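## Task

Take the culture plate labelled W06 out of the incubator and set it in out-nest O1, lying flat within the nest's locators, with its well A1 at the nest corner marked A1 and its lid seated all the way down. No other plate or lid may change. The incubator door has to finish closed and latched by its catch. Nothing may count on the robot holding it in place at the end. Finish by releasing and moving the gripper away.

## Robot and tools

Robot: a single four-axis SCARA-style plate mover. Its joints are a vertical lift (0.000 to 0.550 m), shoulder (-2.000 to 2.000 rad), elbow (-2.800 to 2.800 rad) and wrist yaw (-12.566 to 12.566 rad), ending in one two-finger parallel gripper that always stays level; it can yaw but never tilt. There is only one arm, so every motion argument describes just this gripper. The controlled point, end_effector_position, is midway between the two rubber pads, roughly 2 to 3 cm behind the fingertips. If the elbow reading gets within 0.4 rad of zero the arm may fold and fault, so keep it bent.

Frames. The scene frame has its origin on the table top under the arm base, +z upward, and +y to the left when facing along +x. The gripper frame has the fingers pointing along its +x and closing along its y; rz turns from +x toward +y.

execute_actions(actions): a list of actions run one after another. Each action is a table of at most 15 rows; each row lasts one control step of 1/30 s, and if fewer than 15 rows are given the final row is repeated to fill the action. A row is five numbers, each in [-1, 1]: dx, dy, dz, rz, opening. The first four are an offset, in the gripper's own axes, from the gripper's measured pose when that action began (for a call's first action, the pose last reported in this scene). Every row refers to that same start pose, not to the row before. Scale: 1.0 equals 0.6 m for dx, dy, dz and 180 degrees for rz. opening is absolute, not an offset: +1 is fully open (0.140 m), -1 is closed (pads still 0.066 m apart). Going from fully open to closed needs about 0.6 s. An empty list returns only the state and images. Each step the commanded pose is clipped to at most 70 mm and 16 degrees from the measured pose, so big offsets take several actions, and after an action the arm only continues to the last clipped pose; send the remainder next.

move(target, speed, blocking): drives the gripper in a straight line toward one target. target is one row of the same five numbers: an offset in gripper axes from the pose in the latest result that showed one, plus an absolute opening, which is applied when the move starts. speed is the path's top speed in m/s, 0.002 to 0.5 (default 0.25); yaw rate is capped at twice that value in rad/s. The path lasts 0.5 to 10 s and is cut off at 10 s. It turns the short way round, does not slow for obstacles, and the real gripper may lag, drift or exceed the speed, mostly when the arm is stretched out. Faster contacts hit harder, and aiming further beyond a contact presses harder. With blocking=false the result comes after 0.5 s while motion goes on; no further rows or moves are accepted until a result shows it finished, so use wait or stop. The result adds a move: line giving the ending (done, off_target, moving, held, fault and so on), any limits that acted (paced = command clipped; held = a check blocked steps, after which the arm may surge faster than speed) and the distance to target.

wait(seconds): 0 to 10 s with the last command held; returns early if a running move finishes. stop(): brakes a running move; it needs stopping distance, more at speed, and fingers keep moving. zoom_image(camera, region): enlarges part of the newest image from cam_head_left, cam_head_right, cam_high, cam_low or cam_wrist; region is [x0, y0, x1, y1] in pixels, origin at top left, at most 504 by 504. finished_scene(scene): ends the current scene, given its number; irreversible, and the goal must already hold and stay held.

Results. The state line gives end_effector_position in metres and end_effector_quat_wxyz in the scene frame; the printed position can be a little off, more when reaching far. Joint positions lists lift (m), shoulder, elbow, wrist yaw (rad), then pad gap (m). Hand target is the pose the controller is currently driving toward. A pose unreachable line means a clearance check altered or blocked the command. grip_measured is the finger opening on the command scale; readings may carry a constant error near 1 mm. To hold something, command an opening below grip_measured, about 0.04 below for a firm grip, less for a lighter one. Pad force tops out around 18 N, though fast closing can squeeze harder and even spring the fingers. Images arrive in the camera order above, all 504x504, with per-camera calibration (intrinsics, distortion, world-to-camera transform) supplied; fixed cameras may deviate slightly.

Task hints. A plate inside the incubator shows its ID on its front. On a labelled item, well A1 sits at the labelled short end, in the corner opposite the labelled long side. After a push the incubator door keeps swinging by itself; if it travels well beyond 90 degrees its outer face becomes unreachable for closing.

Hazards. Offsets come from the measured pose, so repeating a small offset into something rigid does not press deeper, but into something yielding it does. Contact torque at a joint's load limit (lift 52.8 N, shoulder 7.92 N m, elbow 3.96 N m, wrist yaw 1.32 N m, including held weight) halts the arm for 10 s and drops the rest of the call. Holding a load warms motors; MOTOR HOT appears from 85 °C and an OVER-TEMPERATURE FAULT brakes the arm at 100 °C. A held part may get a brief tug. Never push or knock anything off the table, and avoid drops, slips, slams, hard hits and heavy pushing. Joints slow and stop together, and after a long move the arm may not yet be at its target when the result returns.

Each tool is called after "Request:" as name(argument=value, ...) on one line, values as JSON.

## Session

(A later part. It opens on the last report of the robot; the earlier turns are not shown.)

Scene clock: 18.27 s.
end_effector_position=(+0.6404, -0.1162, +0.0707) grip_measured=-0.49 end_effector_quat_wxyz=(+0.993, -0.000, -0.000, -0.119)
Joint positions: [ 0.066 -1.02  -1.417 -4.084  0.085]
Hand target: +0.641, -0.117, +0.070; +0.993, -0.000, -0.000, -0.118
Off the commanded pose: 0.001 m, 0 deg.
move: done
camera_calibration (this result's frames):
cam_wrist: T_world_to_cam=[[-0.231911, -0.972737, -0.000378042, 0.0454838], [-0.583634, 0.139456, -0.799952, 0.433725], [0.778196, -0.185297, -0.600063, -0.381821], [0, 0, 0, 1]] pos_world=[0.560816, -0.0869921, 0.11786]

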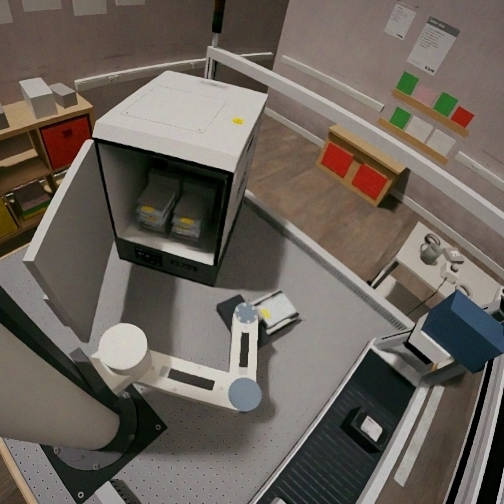

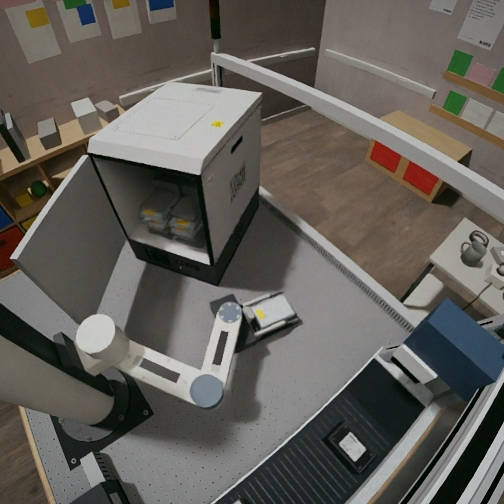

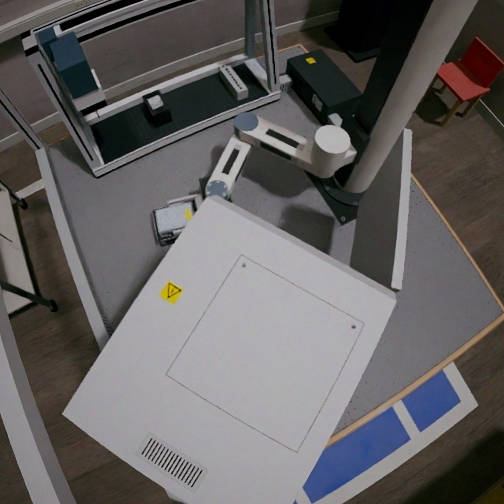

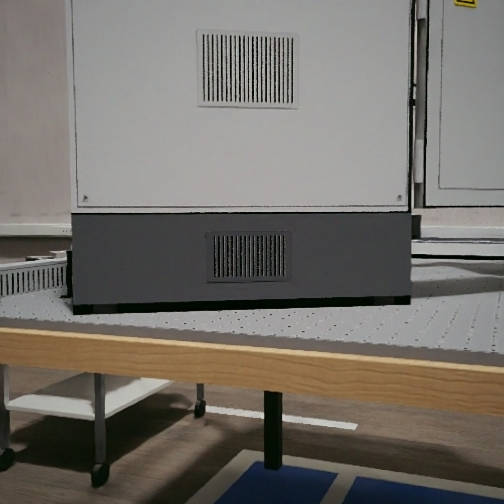

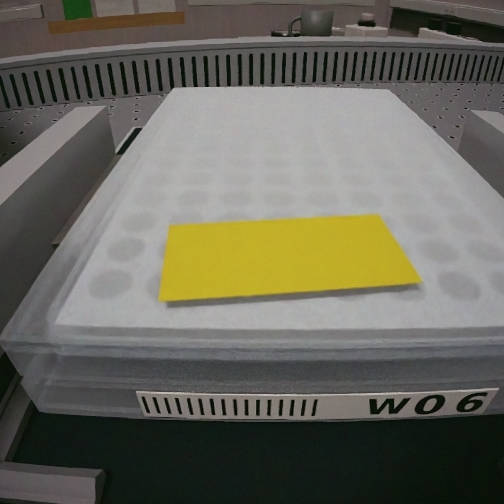

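Request:
move(target=[-0.009, 0, 0.004, 0, -0.55], speed=0.03)

Request:
move(target=[0, 0, -0.015, 0, -0.55], speed=0.02)

Scene clock: 19.13 s.
end_effector_position=(+0.6352, -0.1148, +0.0730) grip_measured=-0.49 end_effector_quat_wxyz=(+0.993, -0.000, -0.000, -0.119)
Joint positions: [ 0.068 -1.031 -1.389 -4.1    0.085]
Hand target: +0.635, -0.115, +0.073; +0.993, -0.000, -0.000, -0.119
Off the commanded pose: 0.000 m, 0 deg.
move: done
camera_calibration (this result's frames):
cam_wrist: T_world_to_cam=[[-0.231431, -0.972851, -0.000378042, 0.0453182], [-0.583702, 0.139168, -0.799952, 0.432371], [0.778287, -0.184913, -0.600063, -0.376119], [0, 0, 0, 1]] pos_world=[0.555593, -0.0856336, 0.120198]

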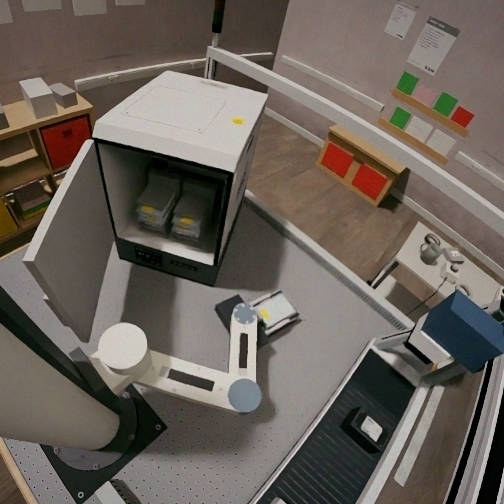

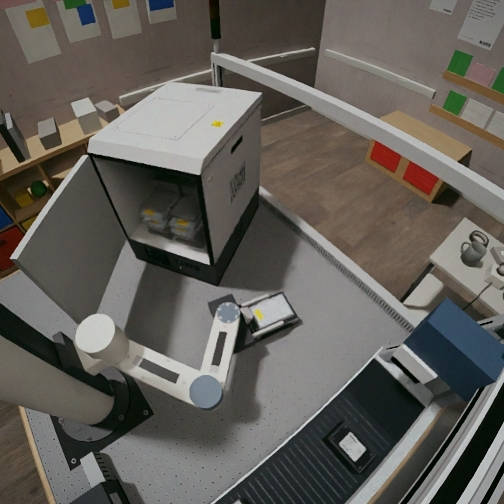

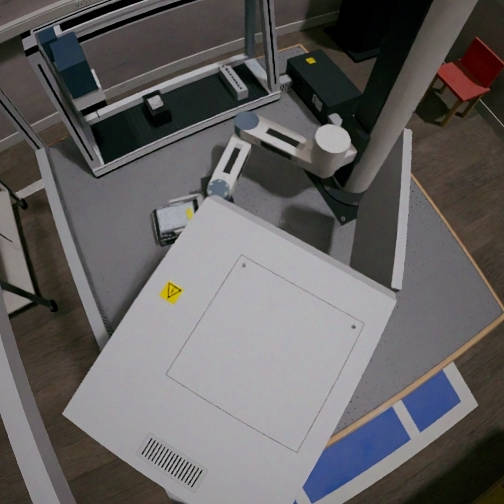

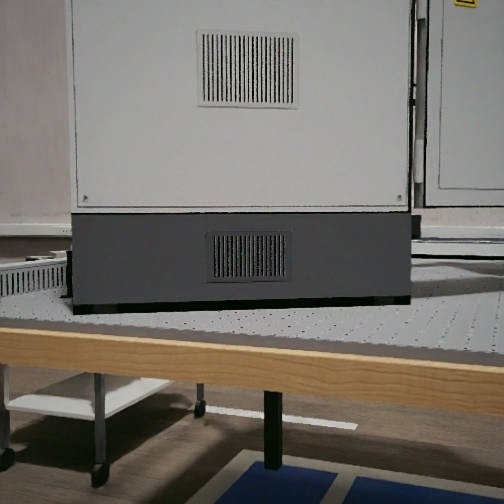

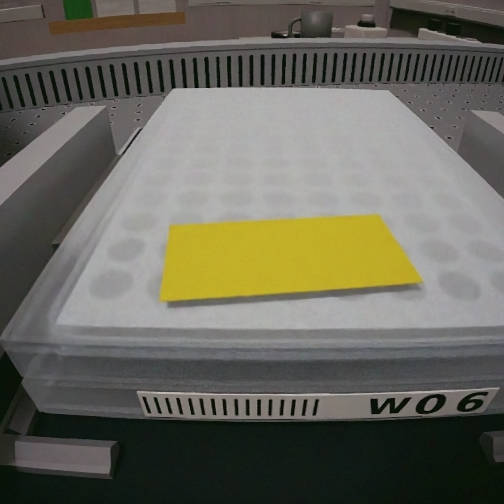

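Scene clock: 19.83 s.
end_effector_position=(+0.6351, -0.1142, +0.0650) grip_measured=-0.49 end_effector_quat_wxyz=(+0.993, -0.000, -0.000, -0.118)
Joint positions: [ 0.06  -1.031 -1.388 -4.1    0.085]
Hand target: +0.635, -0.115, +0.064; +0.993, -0.000, -0.000, -0.119
Off the commanded pose: 0.001 m, 0 deg.
move: done
camera_calibration (this result's frames):
cam_wrist: T_world_to_cam=[[-0.229868, -0.973222, -0.000378042, 0.0448433], [-0.583925, 0.138229, -0.799952, 0.425848], [0.778583, -0.183662, -0.600063, -0.380816], [0, 0, 0, 1]] pos_world=[0.555469, -0.0851638, 0.112162]

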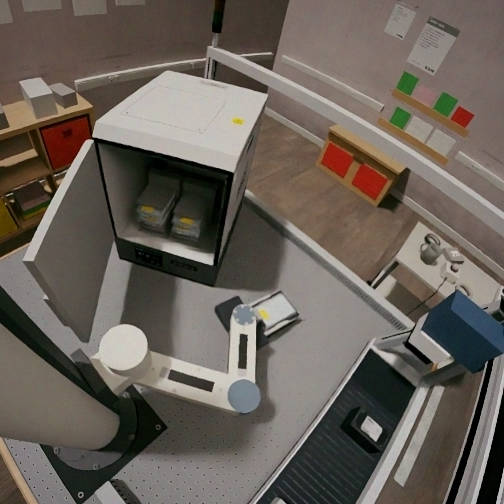

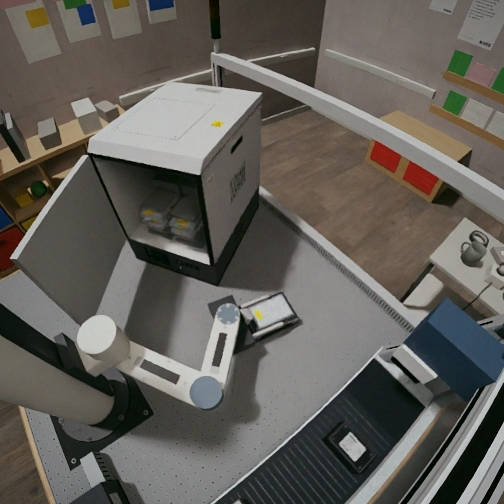

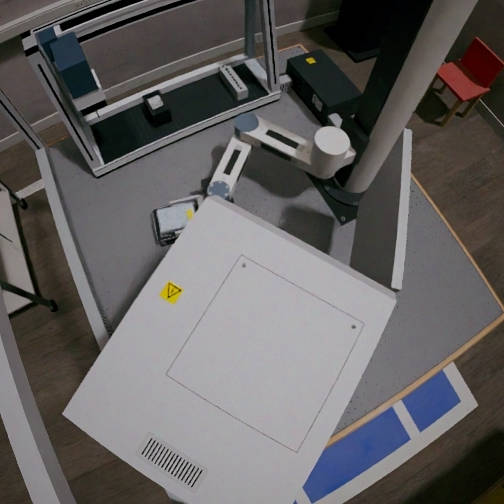

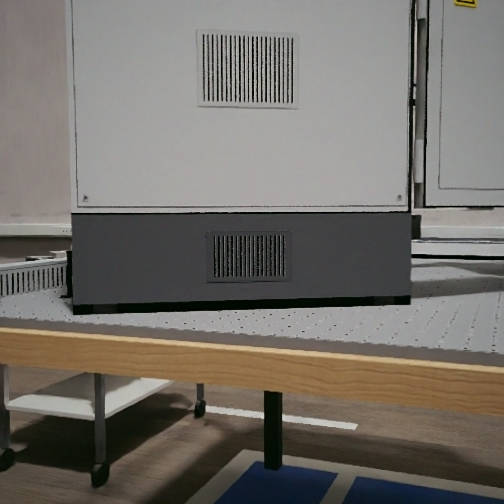

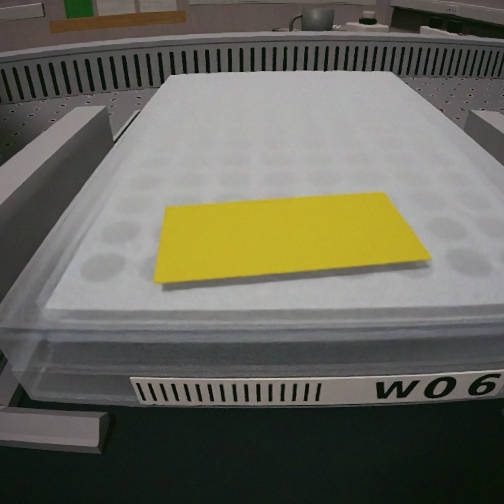

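Request:
move(target=[0, 0, 0, 0, 0.2])

Request:
move(target=[-0.15, 0, 0.15, 0, 0.2], speed=0.2)

Request:
zoom_image(camera="cam_head_right", region=[220, 270, 320, 350])

Scene clock: 20.60 s.
end_effector_position=(+0.6351, -0.1141, +0.0650) grip_measured=+0.20 end_effector_quat_wxyz=(+0.993, -0.000, -0.000, -0.118)
Joint positions: [ 0.06  -1.031 -1.388 -4.1    0.11 ]
Hand target: +0.635, -0.114, +0.065; +0.993, -0.000, -0.000, -0.118
Off the commanded pose: 0.000 m, 0 deg.
move: done
camera_calibration (this result's frames):
cam_wrist: T_world_to_cam=[[-0.229481, -0.973313, -0.000378042, 0.0447045], [-0.58398, 0.137997, -0.799952, 0.425893], [0.778656, -0.183353, -0.600063, -0.380772], [0, 0, 0, 1]] pos_world=[0.555463, -0.0850765, 0.112224]

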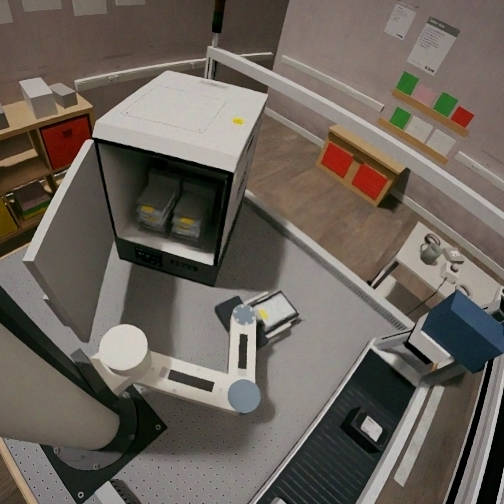

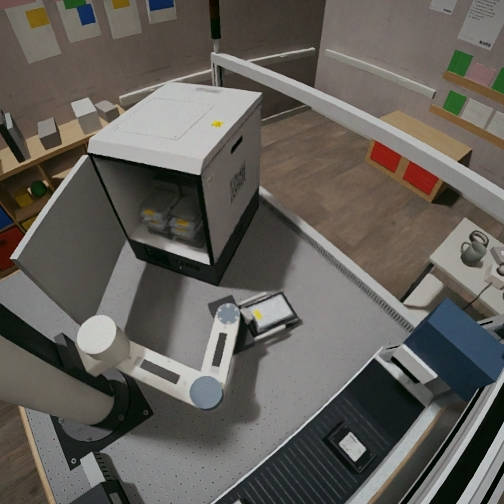

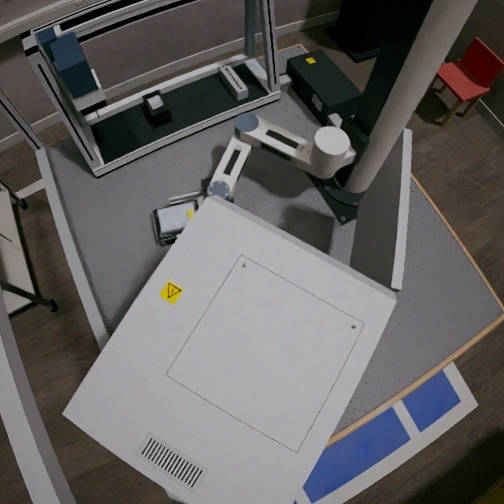

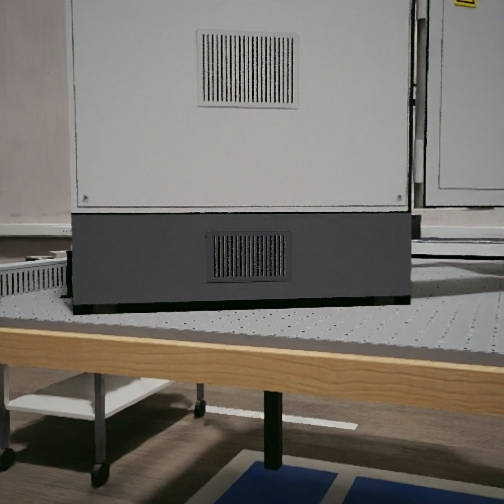

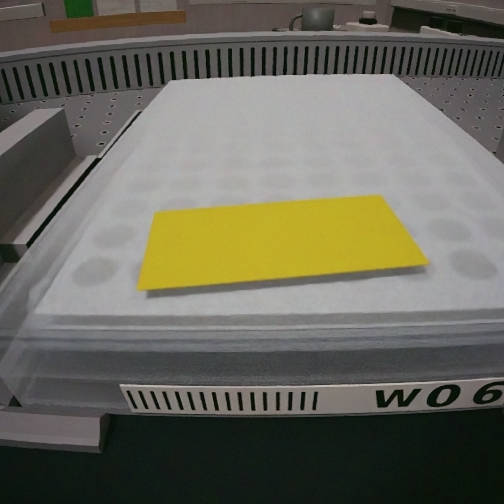

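Scene clock: 21.60 s.
end_effector_position=(+0.5476, -0.0931, +0.1551) grip_measured=+0.20 end_effector_quat_wxyz=(+0.993, -0.000, -0.000, -0.117)
Joint positions: [ 0.15  -1.192 -0.966 -4.36   0.11 ]
Hand target: +0.548, -0.093, +0.155; +0.993, -0.000, -0.000, -0.118
Off the commanded pose: 0.000 m, 0 deg.
move: done
camera_calibration (this result's frames):
cam_wrist: T_world_to_cam=[[-0.229075, -0.973409, -0.000378042, 0.0448839], [-0.584038, 0.137754, -0.799952, 0.443926], [0.778733, -0.183028, -0.600063, -0.254723], [0, 0, 0, 1]] pos_world=[0.467912, -0.0640834, 0.202287]

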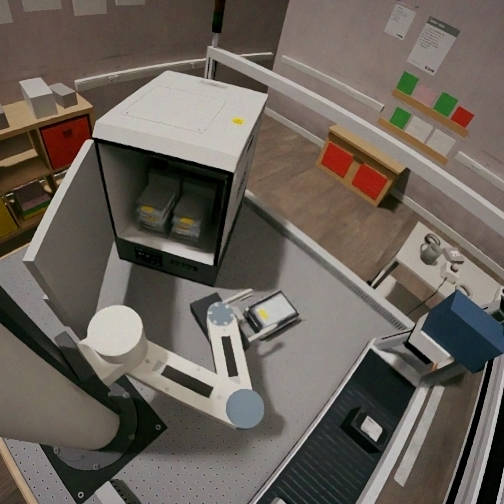

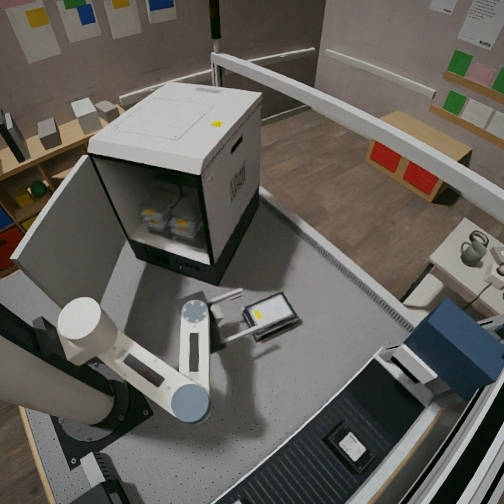

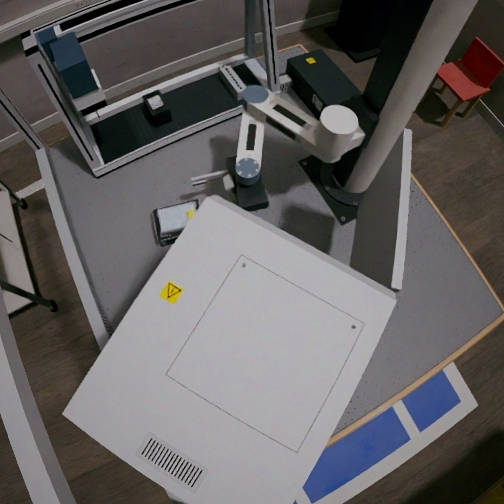

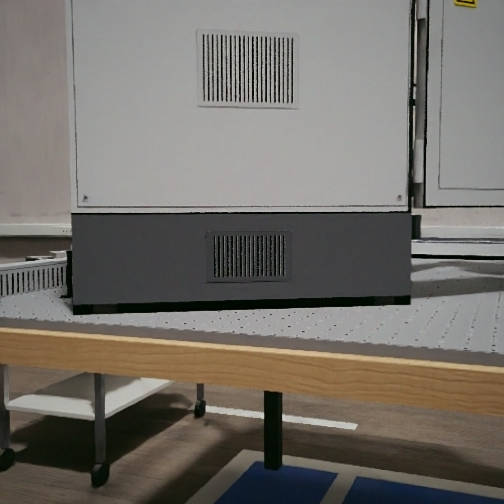

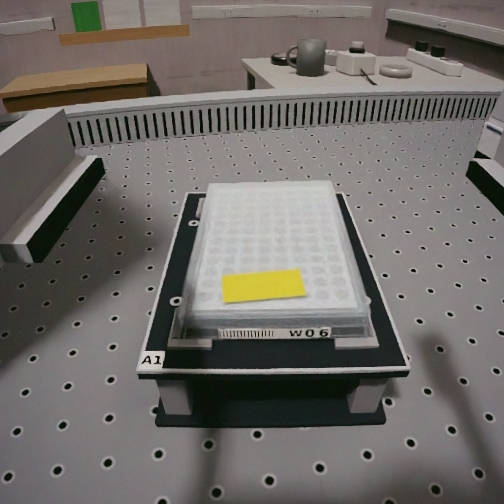

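Region (220, 270, 320, 350) of cam_head_right's 504x504 image, scaled by 5.040, with more detail than that image has; it fills the top 403 rows of this view, and the rest is white.

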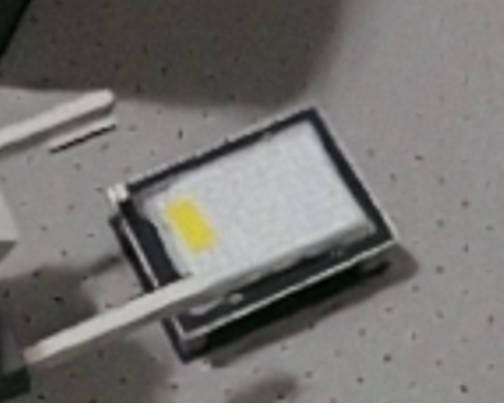

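Request:
move(target=[0.15, 0, -0.143, 0, 0.2], speed=0.15)

Request:
move(target=[0, 0, 0, 0, -0.55])

Request:
move(target=[0, 0.007, 0.012, 0, -0.55], speed=0.03)

Request:
move(target=[0, 0, -0.018, 0, -0.55], speed=0.02)

Request:
move(target=[0, 0, 0, 0, 0.2])

Request:
move(target=[-0.15, 0, 0.15, 0, 0.2], speed=0.2)

Scene clock: 22.97 s.
end_effector_position=(+0.6351, -0.1141, +0.0692) grip_measured=+0.20 end_effector_quat_wxyz=(+0.993, -0.000, -0.000, -0.118)
Joint positions: [ 0.064 -1.031 -1.388 -4.1    0.11 ]
Hand target: +0.635, -0.114, +0.069; +0.993, -0.000, -0.000, -0.117
Off the commanded pose: 0.000 m, 0 deg.
move: done
camera_calibration (this result's frames):
cam_wrist: T_world_to_cam=[[-0.229511, -0.973306, -0.000378042, 0.044746], [-0.583976, 0.138016, -0.799952, 0.42925], [0.778651, -0.183377, -0.600063, -0.378248], [0, 0, 0, 1]] pos_world=[0.555465, -0.0850539, 0.116424]

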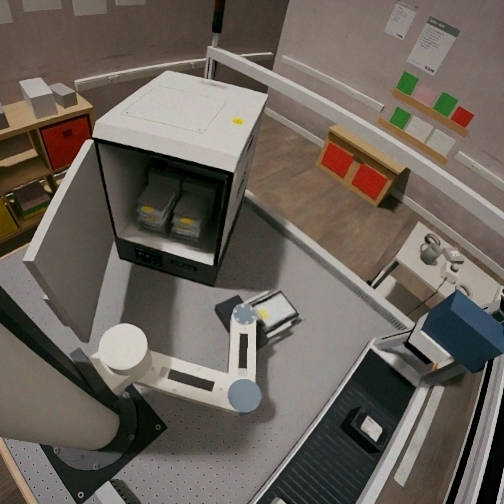

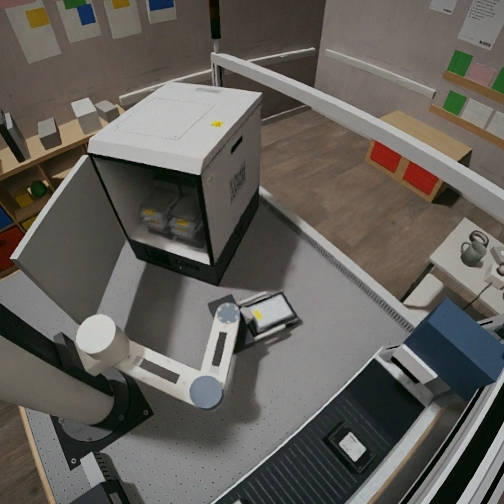

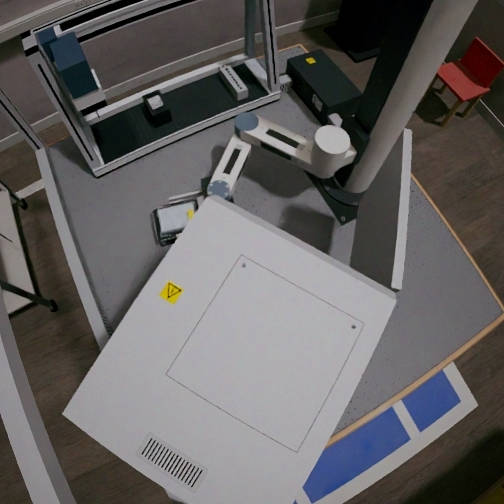

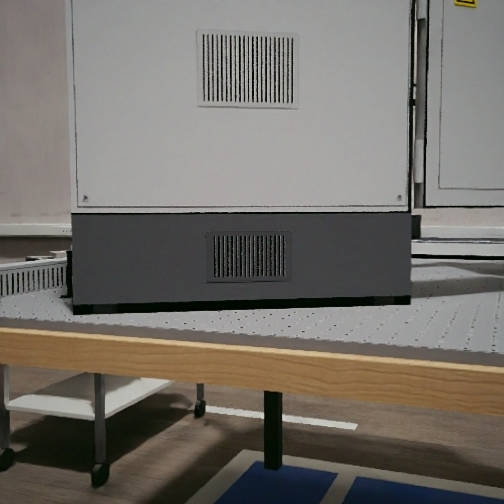

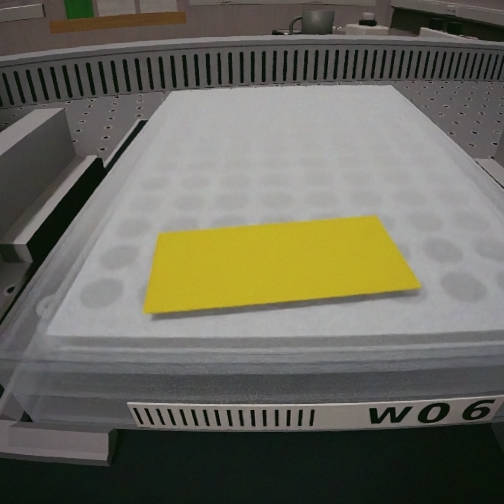

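Scene clock: 23.47 s.
end_effector_position=(+0.6351, -0.1141, +0.0692) grip_measured=-0.49 end_effector_quat_wxyz=(+0.993, -0.000, -0.000, -0.118)
Joint positions: [ 0.064 -1.031 -1.388 -4.1    0.085]
Hand target: +0.635, -0.114, +0.069; +0.993, -0.000, -0.000, -0.118
Off the commanded pose: 0.000 m, 0 deg.
move: done
camera_calibration (this result's frames):
cam_wrist: T_world_to_cam=[[-0.229526, -0.973302, -0.000378042, 0.0447539], [-0.583974, 0.138025, -0.799952, 0.42925], [0.778648, -0.183389, -0.600063, -0.378248], [0, 0, 0, 1]] pos_world=[0.555464, -0.0850545, 0.116424]

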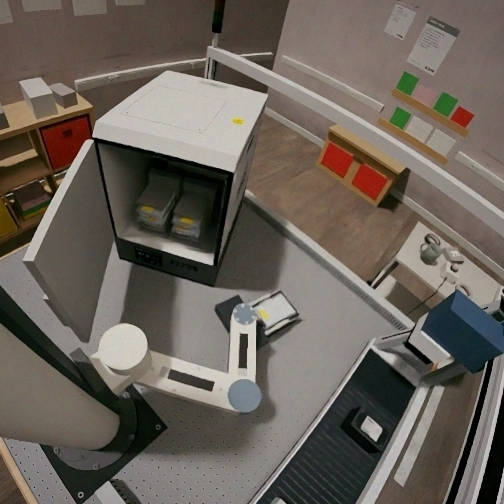

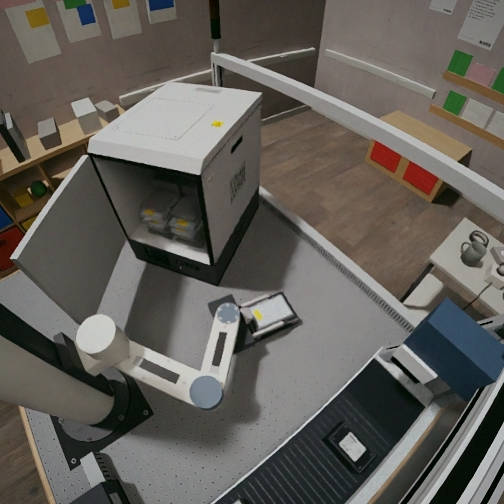

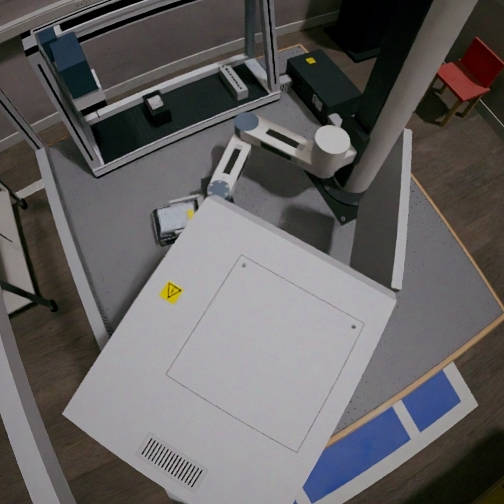

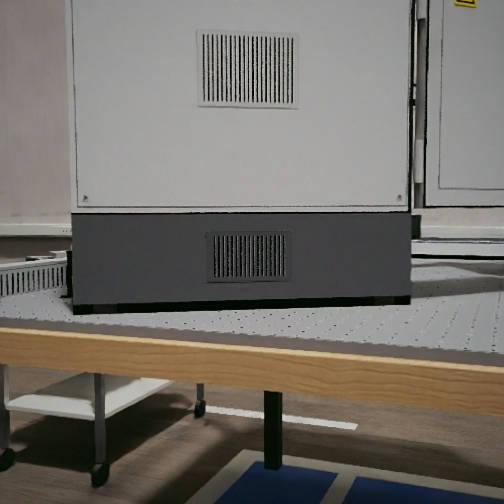

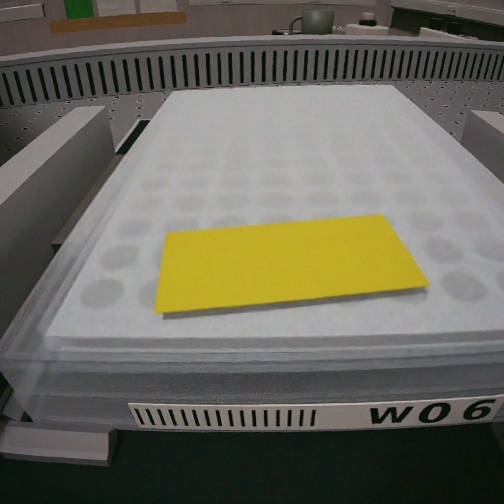

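Scene clock: 24.17 s.
end_effector_position=(+0.6361, -0.1100, +0.0764) grip_measured=-0.49 end_effector_quat_wxyz=(+0.993, -0.000, -0.000, -0.118)
Joint positions: [ 0.071 -1.018 -1.388 -4.112  0.085]
Hand target: +0.636, -0.110, +0.076; +0.993, -0.000, -0.000, -0.118
Off the commanded pose: 0.000 m, 0 deg.
move: done
camera_calibration (this result's frames):
cam_wrist: T_world_to_cam=[[-0.229383, -0.973336, -0.000378042, 0.0488311], [-0.583994, 0.137939, -0.799952, 0.435015], [0.778675, -0.183275, -0.600063, -0.373959], [0, 0, 0, 1]] pos_world=[0.55644, -0.0810134, 0.12361]

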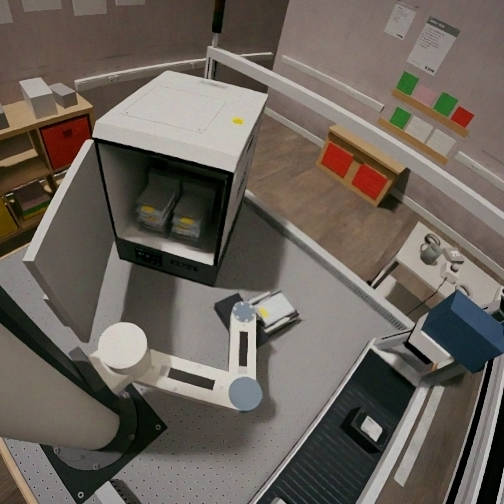

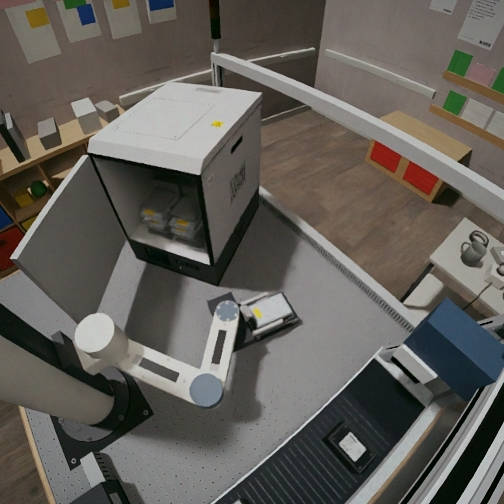

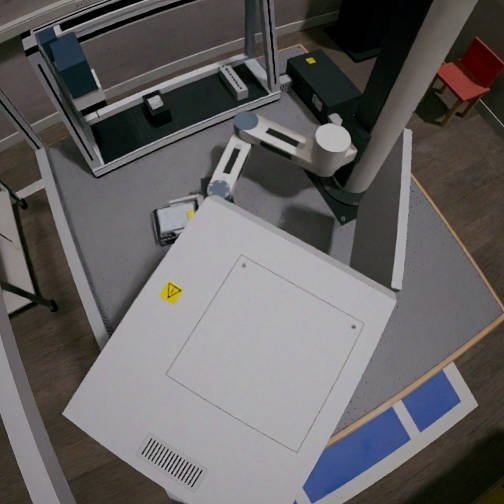

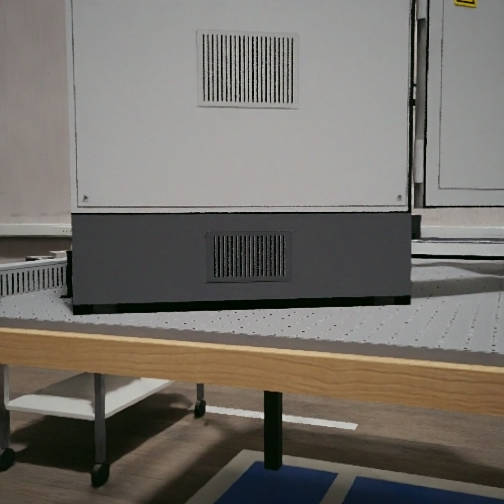

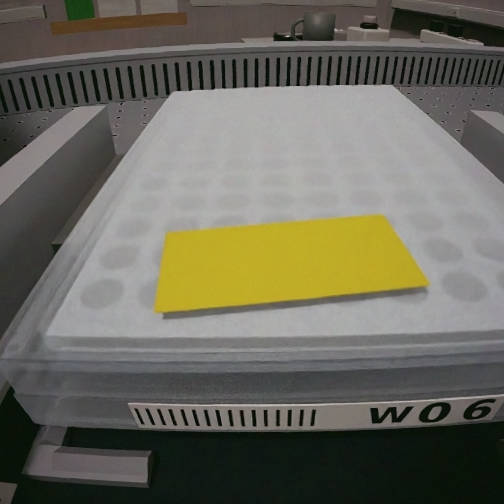

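Scene clock: 24.93 s.
end_effector_position=(+0.6361, -0.1100, +0.0664) grip_measured=-0.49 end_effector_quat_wxyz=(+0.993, -0.000, -0.000, -0.118)
Joint positions: [ 0.061 -1.018 -1.388 -4.114  0.085]
Hand target: +0.636, -0.110, +0.066; +0.993, -0.000, -0.000, -0.118
Off the commanded pose: 0.001 m, 0 deg.
move: done
camera_calibration (this result's frames):
cam_wrist: T_world_to_cam=[[-0.23044, -0.973087, -0.000378042, 0.049583], [-0.583844, 0.138573, -0.799952, 0.426943], [0.778475, -0.18412, -0.600063, -0.379896], [0, 0, 0, 1]] pos_world=[0.556434, -0.0808605, 0.113592]

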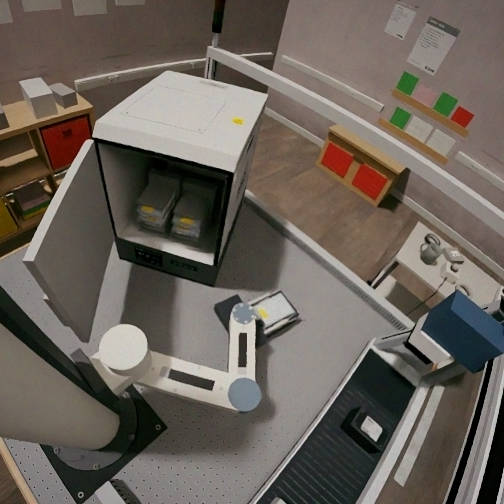

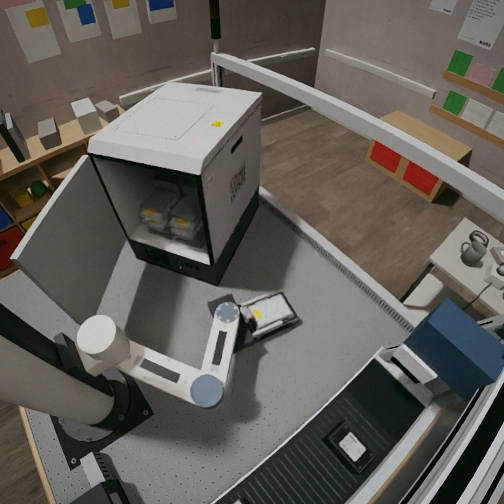

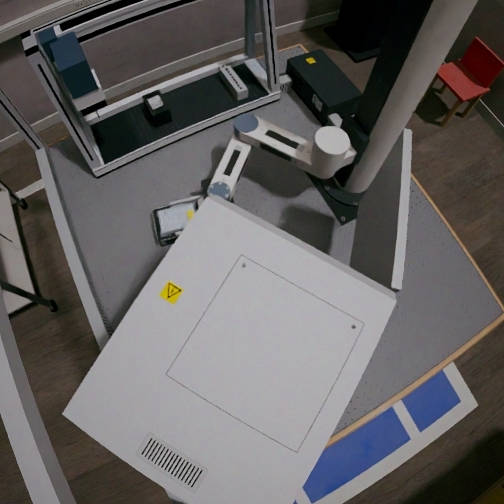

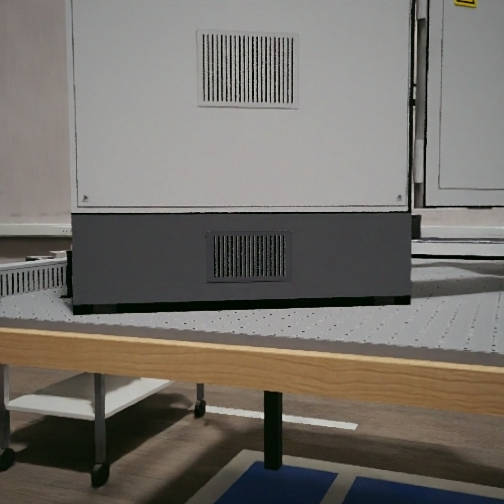

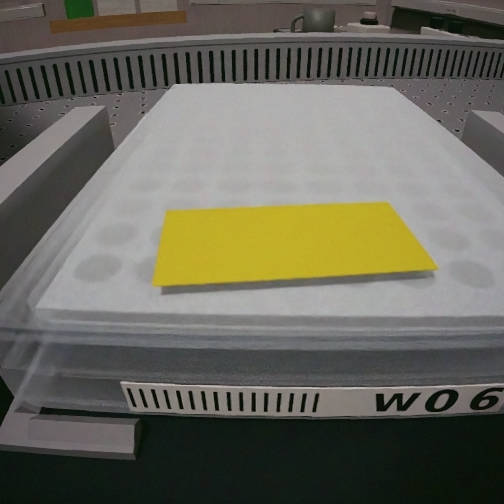

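Scene clock: 25.43 s.
end_effector_position=(+0.6361, -0.1099, +0.0665) grip_measured=+0.20 end_effector_quat_wxyz=(+0.993, -0.000, -0.000, -0.118)
Joint positions: [ 0.061 -1.018 -1.388 -4.114  0.11 ]
Hand target: +0.636, -0.110, +0.066; +0.993, -0.000, -0.000, -0.118
Off the commanded pose: 0.000 m, 0 deg.
move: done
camera_calibration (this result's frames):
cam_wrist: T_world_to_cam=[[-0.230295, -0.973121, -0.000378042, 0.0495626], [-0.583864, 0.138486, -0.799952, 0.426992], [0.778503, -0.184004, -0.600063, -0.379856], [0, 0, 0, 1]] pos_world=[0.556438, -0.0807969, 0.113654]

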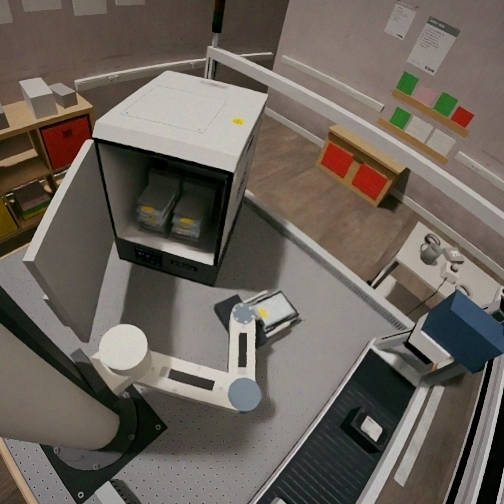

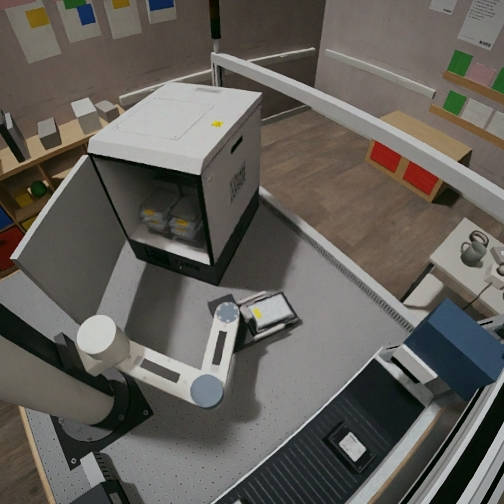

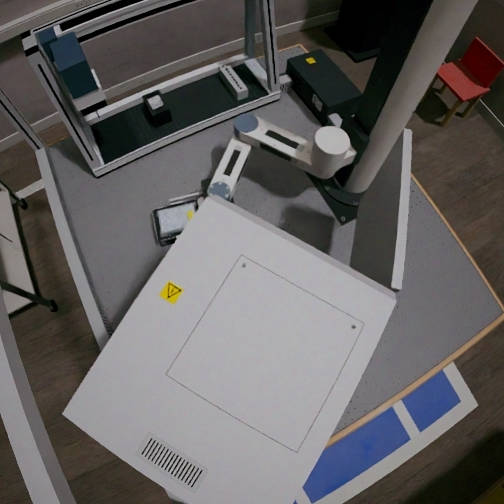

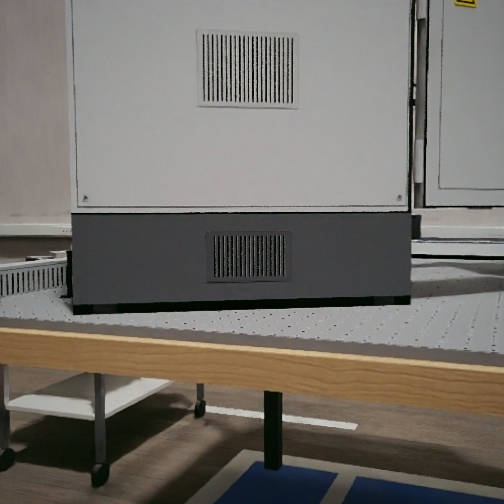

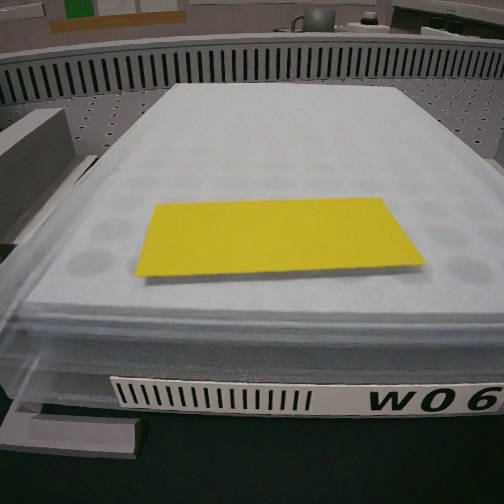

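Scene clock: 26.43 s.
end_effector_position=(+0.5485, -0.0888, +0.1565) grip_measured=+0.20 end_effector_quat_wxyz=(+0.993, -0.000, -0.000, -0.118)
Joint positions: [ 0.152 -1.174 -0.965 -4.38   0.11 ]
Hand target: +0.549, -0.089, +0.156; +0.993, -0.000, -0.000, -0.118
Off the commanded pose: 0.000 m, 0 deg.
move: done
camera_calibration (this result's frames):
cam_wrist: T_world_to_cam=[[-0.229867, -0.973222, -0.000378042, 0.0497371], [-0.583925, 0.138229, -0.799952, 0.445025], [0.778584, -0.183662, -0.600063, -0.253807], [0, 0, 0, 1]] pos_world=[0.468905, -0.059725, 0.203717]

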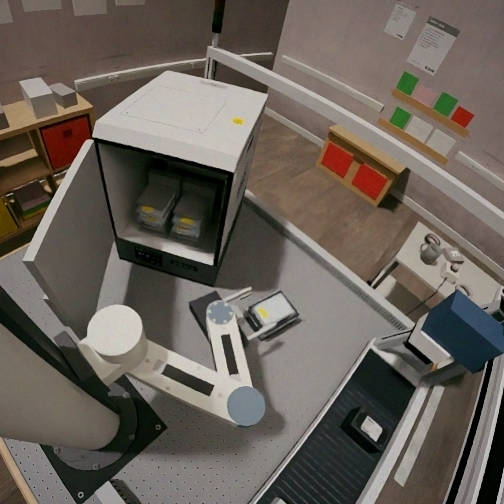

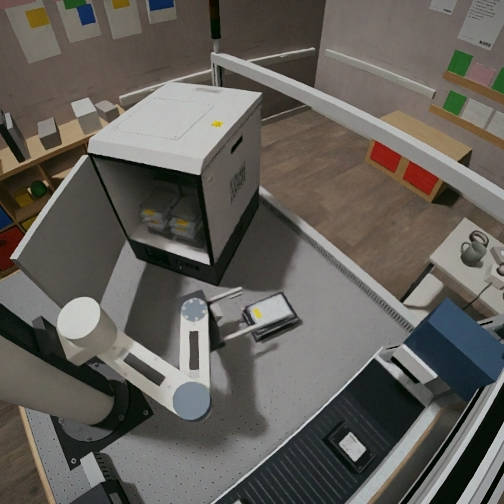

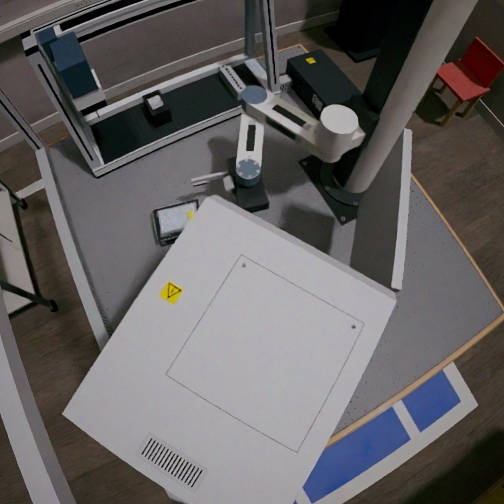

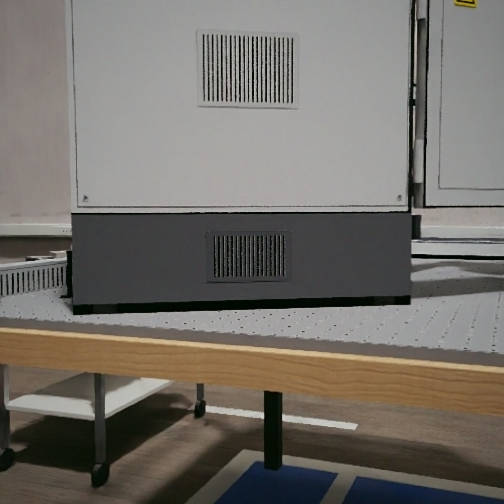

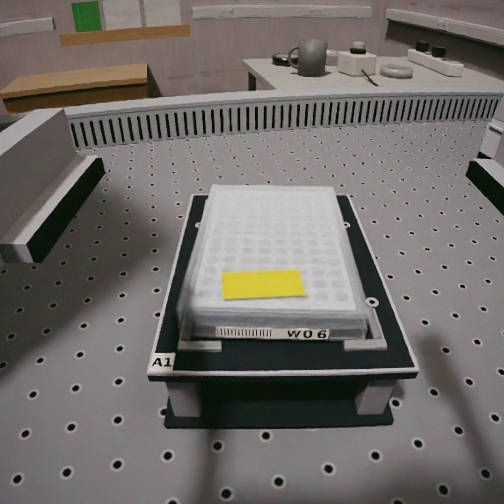

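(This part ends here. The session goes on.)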